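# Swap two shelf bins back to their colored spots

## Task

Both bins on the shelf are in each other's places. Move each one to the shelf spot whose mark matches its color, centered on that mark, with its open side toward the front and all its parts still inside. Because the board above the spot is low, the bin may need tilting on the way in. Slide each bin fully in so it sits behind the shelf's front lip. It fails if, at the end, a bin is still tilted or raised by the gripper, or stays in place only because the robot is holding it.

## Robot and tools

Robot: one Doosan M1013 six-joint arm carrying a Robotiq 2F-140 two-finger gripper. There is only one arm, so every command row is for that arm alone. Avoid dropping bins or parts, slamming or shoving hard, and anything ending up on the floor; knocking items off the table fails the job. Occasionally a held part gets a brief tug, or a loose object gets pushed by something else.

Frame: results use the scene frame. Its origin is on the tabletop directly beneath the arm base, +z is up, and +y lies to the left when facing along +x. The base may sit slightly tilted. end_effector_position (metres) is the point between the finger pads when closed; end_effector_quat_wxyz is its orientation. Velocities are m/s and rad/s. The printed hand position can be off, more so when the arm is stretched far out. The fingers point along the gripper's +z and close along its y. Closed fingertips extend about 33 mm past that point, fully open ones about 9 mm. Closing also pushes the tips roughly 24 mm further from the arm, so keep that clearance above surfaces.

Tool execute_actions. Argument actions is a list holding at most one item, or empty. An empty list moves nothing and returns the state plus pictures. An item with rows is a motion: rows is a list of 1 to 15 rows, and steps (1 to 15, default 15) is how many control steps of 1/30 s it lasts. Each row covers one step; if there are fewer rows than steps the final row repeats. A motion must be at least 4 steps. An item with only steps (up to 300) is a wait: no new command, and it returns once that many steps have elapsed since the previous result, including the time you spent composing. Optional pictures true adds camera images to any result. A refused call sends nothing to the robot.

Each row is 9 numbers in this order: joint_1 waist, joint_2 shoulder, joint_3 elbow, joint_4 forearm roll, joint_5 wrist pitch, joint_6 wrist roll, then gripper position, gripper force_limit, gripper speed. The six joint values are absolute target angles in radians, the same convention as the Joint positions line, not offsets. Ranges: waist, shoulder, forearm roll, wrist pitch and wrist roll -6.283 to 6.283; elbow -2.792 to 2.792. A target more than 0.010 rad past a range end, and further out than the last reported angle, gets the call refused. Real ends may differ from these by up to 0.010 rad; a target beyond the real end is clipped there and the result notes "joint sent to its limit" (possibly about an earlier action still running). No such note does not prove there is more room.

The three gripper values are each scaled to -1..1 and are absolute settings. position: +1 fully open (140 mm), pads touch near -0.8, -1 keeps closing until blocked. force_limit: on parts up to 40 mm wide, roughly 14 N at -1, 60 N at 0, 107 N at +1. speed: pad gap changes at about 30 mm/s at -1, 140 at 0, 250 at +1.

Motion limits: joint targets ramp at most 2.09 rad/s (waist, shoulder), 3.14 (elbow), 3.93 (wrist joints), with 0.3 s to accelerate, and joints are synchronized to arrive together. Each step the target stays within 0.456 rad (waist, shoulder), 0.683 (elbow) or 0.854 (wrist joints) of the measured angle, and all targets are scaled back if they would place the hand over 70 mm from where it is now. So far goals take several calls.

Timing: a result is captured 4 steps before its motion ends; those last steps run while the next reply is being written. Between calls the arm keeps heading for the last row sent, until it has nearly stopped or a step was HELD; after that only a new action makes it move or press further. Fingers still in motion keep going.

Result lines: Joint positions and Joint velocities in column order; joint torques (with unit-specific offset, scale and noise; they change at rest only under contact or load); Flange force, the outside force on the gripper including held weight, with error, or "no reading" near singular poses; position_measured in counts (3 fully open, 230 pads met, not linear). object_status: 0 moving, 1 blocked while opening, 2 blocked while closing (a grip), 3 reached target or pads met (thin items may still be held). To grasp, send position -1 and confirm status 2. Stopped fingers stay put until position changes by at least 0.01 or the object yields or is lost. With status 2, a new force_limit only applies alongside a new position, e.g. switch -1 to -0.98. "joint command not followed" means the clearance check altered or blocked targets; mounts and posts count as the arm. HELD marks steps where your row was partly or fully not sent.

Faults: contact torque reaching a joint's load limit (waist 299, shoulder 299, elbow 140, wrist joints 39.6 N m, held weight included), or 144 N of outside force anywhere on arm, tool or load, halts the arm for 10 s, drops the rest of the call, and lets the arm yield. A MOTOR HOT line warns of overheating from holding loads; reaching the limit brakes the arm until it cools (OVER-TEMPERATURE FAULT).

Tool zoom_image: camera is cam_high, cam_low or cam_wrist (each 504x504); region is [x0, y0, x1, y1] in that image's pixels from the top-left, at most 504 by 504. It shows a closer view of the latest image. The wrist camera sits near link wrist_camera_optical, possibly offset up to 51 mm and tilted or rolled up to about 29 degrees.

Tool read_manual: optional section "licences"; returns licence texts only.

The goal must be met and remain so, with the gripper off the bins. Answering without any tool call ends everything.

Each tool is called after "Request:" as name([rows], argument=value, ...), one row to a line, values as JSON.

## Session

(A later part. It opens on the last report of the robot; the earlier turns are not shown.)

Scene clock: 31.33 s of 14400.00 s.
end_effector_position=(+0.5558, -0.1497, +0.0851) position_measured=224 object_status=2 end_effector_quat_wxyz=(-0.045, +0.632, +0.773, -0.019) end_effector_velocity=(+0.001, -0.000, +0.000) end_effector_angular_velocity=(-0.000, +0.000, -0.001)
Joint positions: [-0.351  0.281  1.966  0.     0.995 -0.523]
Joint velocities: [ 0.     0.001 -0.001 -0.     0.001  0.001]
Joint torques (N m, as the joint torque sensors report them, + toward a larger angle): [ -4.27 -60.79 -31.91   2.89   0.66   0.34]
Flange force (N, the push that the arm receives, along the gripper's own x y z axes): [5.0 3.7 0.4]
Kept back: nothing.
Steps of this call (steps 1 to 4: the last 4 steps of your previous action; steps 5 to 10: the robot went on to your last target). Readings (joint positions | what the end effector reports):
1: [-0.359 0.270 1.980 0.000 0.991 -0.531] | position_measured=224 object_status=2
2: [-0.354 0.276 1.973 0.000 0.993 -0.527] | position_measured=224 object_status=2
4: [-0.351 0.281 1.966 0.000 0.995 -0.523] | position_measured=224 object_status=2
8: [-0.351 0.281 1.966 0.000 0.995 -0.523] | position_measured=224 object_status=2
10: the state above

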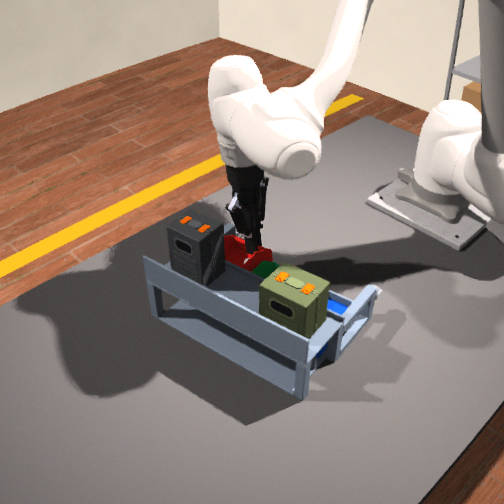

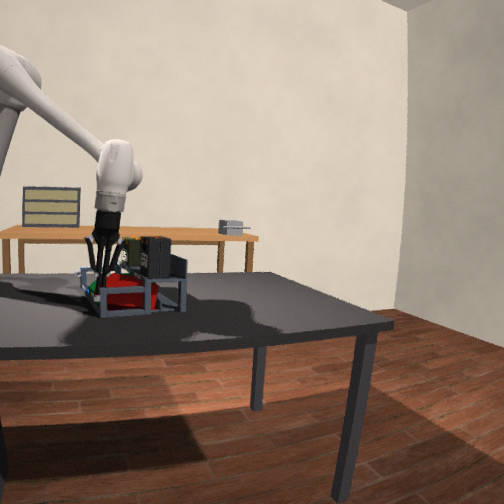

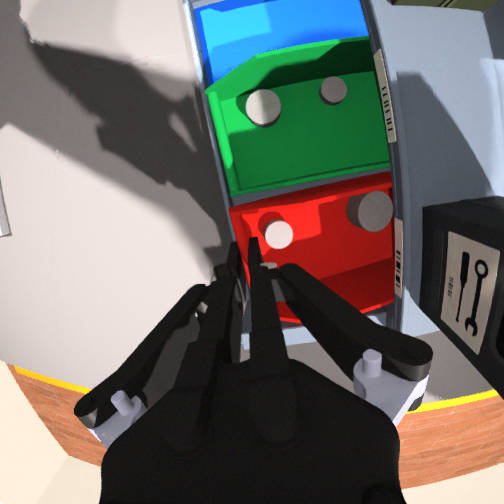

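Request:
execute_actions([
  {"rows":[[-0.3507,0.278,1.973,0,0.98,-0.523,-1,1,0],[-0.3507,0.2756,1.98,0,0.966,-0.523,-1,1,0],[-0.3507,0.273,1.987,0,0.9516,-0.523,-1,1,0],[-0.3507,0.27,1.994,0,0.937,-0.523,-1,1,0],[-0.3507,0.2676,2.001,0,0.923,-0.523,-1,1,0],[-0.3507,0.265,2.008,0,0.9085,-0.523,-1,1,0],[-0.3507,0.262,2.015,0,0.894,-0.523,-1,1,0],[-0.3507,0.2595,2.0224,0,0.8797,-0.523,-1,1,0]]},
])

Request:
execute_actions([
  {"rows":[[-0.3507,0.2595,2.0224,0,0.8797,-0.523,-0.5,1,-0.8]]},
])

Request:
execute_actions([
  {"steps":8},
])

Request:
execute_actions([
  {"rows":[[-0.3507,0.225,1.999,0,0.9376,-0.523,-0.5,1,0],[-0.3507,0.225,1.999,0,0.9376,-0.523,-0.5,1,0],[-0.3507,0.225,1.999,0,0.9376,-0.523,-0.5,1,0],[-0.3507,0.172,1.955,0,1.0346,-0.523,-0.5,1,0]],"steps":13},
], pictures=true)

Request:
execute_actions([
  {"rows":[[-0.289,-0.005,2.1138,0,1.033,1.11,1,1,0]]},
])

Request:
execute_actions([
  {"steps":22},
], pictures=true)

Scene clock: 32.10 s of 14400.00 s.
end_effector_position=(+0.5569, -0.1501, +0.0720) position_measured=224 object_status=2 end_effector_quat_wxyz=(-0.008, +0.633, +0.774, -0.005) end_effector_velocity=(+0.005, -0.002, -0.001) end_effector_angular_velocity=(-0.011, -0.031, -0.000)
Joint positions: [-0.351  0.26   2.022  0.     0.881 -0.523]
Joint velocities: [ 0.    -0.006  0.011 -0.    -0.037  0.001]
Joint torques (N m, as the joint torque sensors report them, + toward a larger angle): [ -3.41 -55.5  -37.03   3.32   0.12  -0.07]
Flange force (N, the push that the arm receives, along the gripper's own x y z axes): [2.8 1.1 0.3]
Steps of this call (steps 1 to 12: the robot went on to your last target; steps 13 to 23: the first 11 steps of this action). Readings (joint positions | what the end effector reports):
13: [-0.351 0.281 1.966 0.000 0.995 -0.523] | position_measured=224 object_status=2
14: [-0.351 0.280 1.968 0.000 0.989 -0.523] | position_measured=224 object_status=2
16: [-0.351 0.276 1.981 0.000 0.964 -0.523] | position_measured=224 object_status=2
20: [-0.351 0.265 2.008 0.000 0.908 -0.523] | position_measured=224 object_status=2
23: the state above

Scene clock: 32.60 s of 14400.00 s.
end_effector_position=(+0.5570, -0.1502, +0.0720) position_measured=197 object_status=0 end_effector_quat_wxyz=(-0.008, +0.633, +0.774, -0.005) end_effector_velocity=(-0.001, +0.000, -0.000) end_effector_angular_velocity=(+0.000, +0.001, +0.000)
Joint positions: [-0.351  0.259  2.022  0.     0.88  -0.523]
Joint velocities: [-0.    -0.     0.001  0.     0.    -0.   ]
Joint torques (N m, as the joint torque sensors report them, + toward a larger angle): [ -3.48 -54.49 -28.55   2.44   0.49   0.26]
Flange force (N, the push that the arm receives, along the gripper's own x y z axes): [4.2 3.2 -5.5]
Steps of this call (steps 1 to 4: the last 4 steps of your previous action; steps 5 to 15: the first 11 steps of this action). Readings (joint positions | what the end effector reports):
5: [-0.351 0.260 2.022 0.000 0.880 -0.523] | position_measured=224 object_status=0
6: [-0.351 0.260 2.022 0.000 0.880 -0.523] | position_measured=224 object_status=0
8: [-0.351 0.260 2.022 0.000 0.880 -0.523] | position_measured=217 object_status=0
12: [-0.351 0.259 2.022 0.000 0.880 -0.523] | position_measured=206 object_status=0
15: the state above

Scene clock: 32.87 s of 14400.00 s.
end_effector_position=(+0.5570, -0.1502, +0.0720) position_measured=192 object_status=3 end_effector_quat_wxyz=(-0.008, +0.633, +0.774, -0.005) end_effector_velocity=(+0.000, +0.000, +0.000) end_effector_angular_velocity=(-0.000, -0.001, -0.000)
Joint positions: [-0.351  0.259  2.022  0.     0.88  -0.523]
Joint velocities: [ 0.    -0.001  0.    -0.    -0.     0.   ]
Joint torques (N m, as the joint torque sensors report them, + toward a larger angle): [  0.48 -57.75 -29.92   2.68   0.34  -0.32]
Flange force (N, the push that the arm receives, along the gripper's own x y z axes): [-1.7 2.1 -0.9]
Kept back: nothing.
Steps of this call (steps 1 to 4: the last 4 steps of your previous action; steps 5 to 8: the robot went on to your last target). Readings (joint positions | what the end effector reports):
1: [-0.351 0.259 2.022 0.000 0.880 -0.523] | position_measured=194 object_status=0
2: [-0.351 0.259 2.022 0.000 0.880 -0.523] | position_measured=192 object_status=0
4: [-0.351 0.259 2.022 0.000 0.880 -0.523] | position_measured=192 object_status=0
8: the state above

Scene clock: 33.17 s of 14400.00 s.
end_effector_position=(+0.5555, -0.1494, +0.1534) position_measured=192 object_status=3 end_effector_quat_wxyz=(-0.007, +0.633, +0.774, -0.004) end_effector_velocity=(-0.012, +0.004, +0.011) end_effector_angular_velocity=(+0.009, +0.026, +0.000)
Joint positions: [-0.351  0.172  1.955  0.     1.034 -0.523]
Joint velocities: [ 0.    -0.015 -0.004  0.     0.047 -0.   ]
Joint torques (N m, as the joint torque sensors report them, + toward a larger angle): [ -4.83 -10.77 -14.58   0.91   0.65   0.23]
Flange force (N, the push that the arm receives, along the gripper's own x y z axes): [-3.9 6.0 1.5]
Steps of this call (steps 1 to 9: the first 9 steps of this action). Readings (joint positions | what the end effector reports):
1: [-0.351 0.259 2.022 0.000 0.880 -0.523] | position_measured=192 object_status=3
2: [-0.351 0.256 2.021 0.000 0.886 -0.523] | position_measured=192 object_status=3
4: [-0.351 0.232 2.004 0.000 0.925 -0.523] | position_measured=192 object_status=3
8: [-0.351 0.175 1.957 0.000 1.028 -0.523] | position_measured=192 object_status=3
9: the state above

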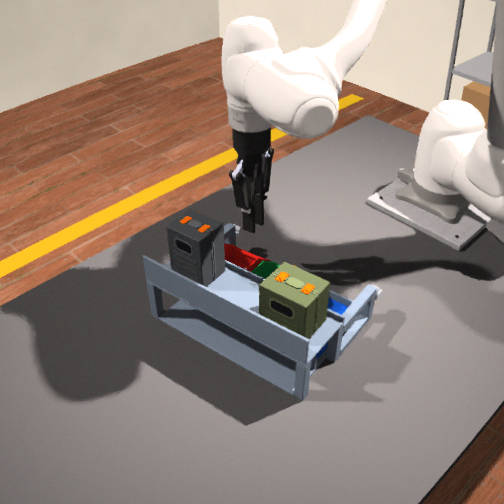

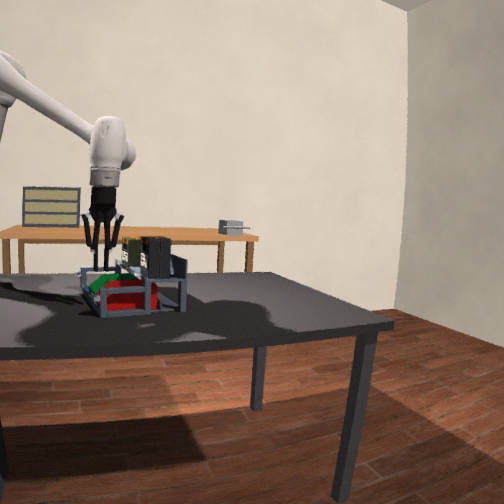

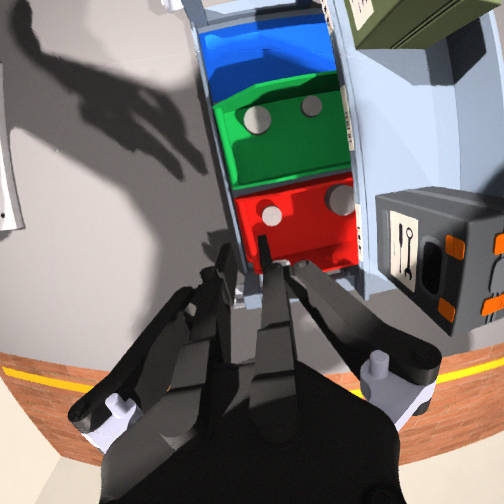

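Scene clock: 33.67 s of 14400.00 s.
end_effector_position=(+0.4969, -0.1071, +0.1671) position_measured=120 object_status=0 end_effector_quat_wxyz=(-0.001, +0.854, +0.520, -0.003) end_effector_velocity=(-0.187, +0.125, +0.034) end_effector_angular_velocity=(-0.037, -0.053, -3.617)
Joint positions: [-0.308  0.051  2.064  0.     1.034  0.197]
Joint velocities: [ 0.135 -0.387  0.341 -0.001 -0.004  3.752]
Joint torques (N m, as the joint torque sensors report them, + toward a larger angle): [ -8.61 -29.64 -35.91   2.98   0.2   -0.35]
Flange force (N, the push that the arm receives, along the gripper's own x y z axes): [8.6 2.0 -0.1]
Steps of this call (steps 1 to 4: the last 4 steps of your previous action; steps 5 to 15: the first 11 steps of this action). Readings (joint positions | what the end effector reports):
5: [-0.351 0.172 1.955 0.000 1.035 -0.522] | position_measured=192 object_status=0
6: [-0.350 0.171 1.957 0.000 1.035 -0.514] | position_measured=188 object_status=0
8: [-0.346 0.158 1.968 0.000 1.035 -0.455] | position_measured=173 object_status=0
12: [-0.325 0.099 2.021 0.000 1.034 -0.163] | position_measured=143 object_status=0
15: the state above

Scene clock: 34.40 s of 14400.00 s.
end_effector_position=(+0.4694, -0.0896, +0.1708) position_measured=3 object_status=3 end_effector_quat_wxyz=(+0.002, +0.995, +0.099, +0.000) end_effector_velocity=(+0.000, -0.000, +0.000) end_effector_angular_velocity=(-0.001, +0.000, +0.000)
Joint positions: [-0.289 -0.005  2.114 -0.     1.033  1.11 ]
Joint velocities: [ 0.     0.    -0.    -0.001  0.     0.   ]
Joint torques (N m, as the joint torque sensors report them, + toward a larger angle): [ -3.29 -33.69 -34.25   3.45   0.71  -0.36]
Flange force (N, the push that the arm receives, along the gripper's own x y z axes): [3.3 -6.6 -1.8]
Kept back: nothing.
Steps of this call (steps 1 to 4: the last 4 steps of your previous action; steps 5 to 22: the robot went on to your last target). Readings (joint positions | what the end effector reports):
1: [-0.304 0.039 2.075 0.000 1.033 0.323] | position_measured=112 object_status=0
2: [-0.301 0.030 2.083 0.000 1.033 0.449] | position_measured=105 object_status=0
4: [-0.296 0.016 2.096 0.000 1.033 0.687] | position_measured=90 object_status=0
8: [-0.290 -0.002 2.111 0.000 1.033 1.013] | position_measured=59 object_status=0
22: the state above

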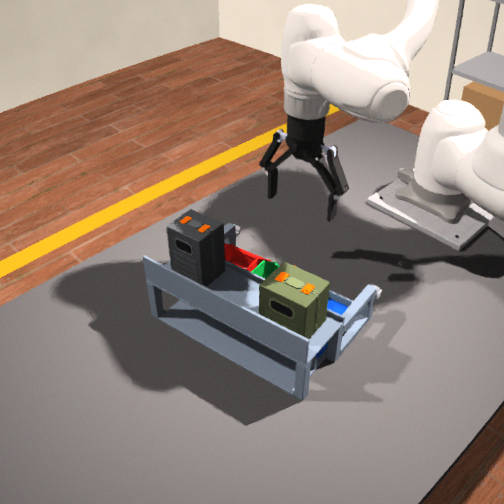

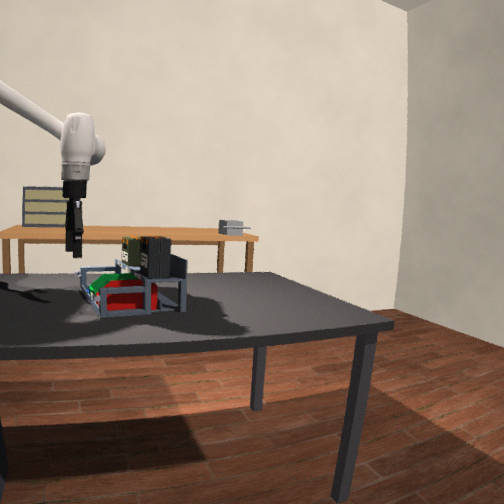

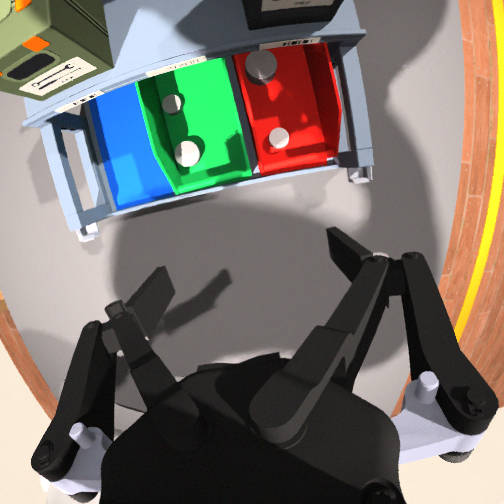

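Request:
zoom_image(camera="cam_wrist", region=[140,100,380,220])

Region (140, 100, 380, 220) of cam_wrist's 504x504 image, scaled by 2.100, with more detail than that image has.

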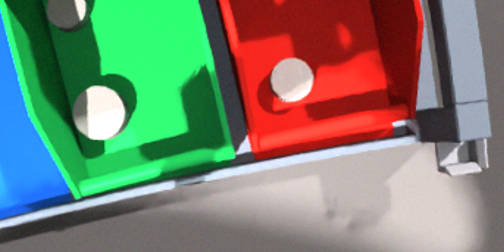

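Request:
finished_scene(scene=2)

The scene is finished: the task was done.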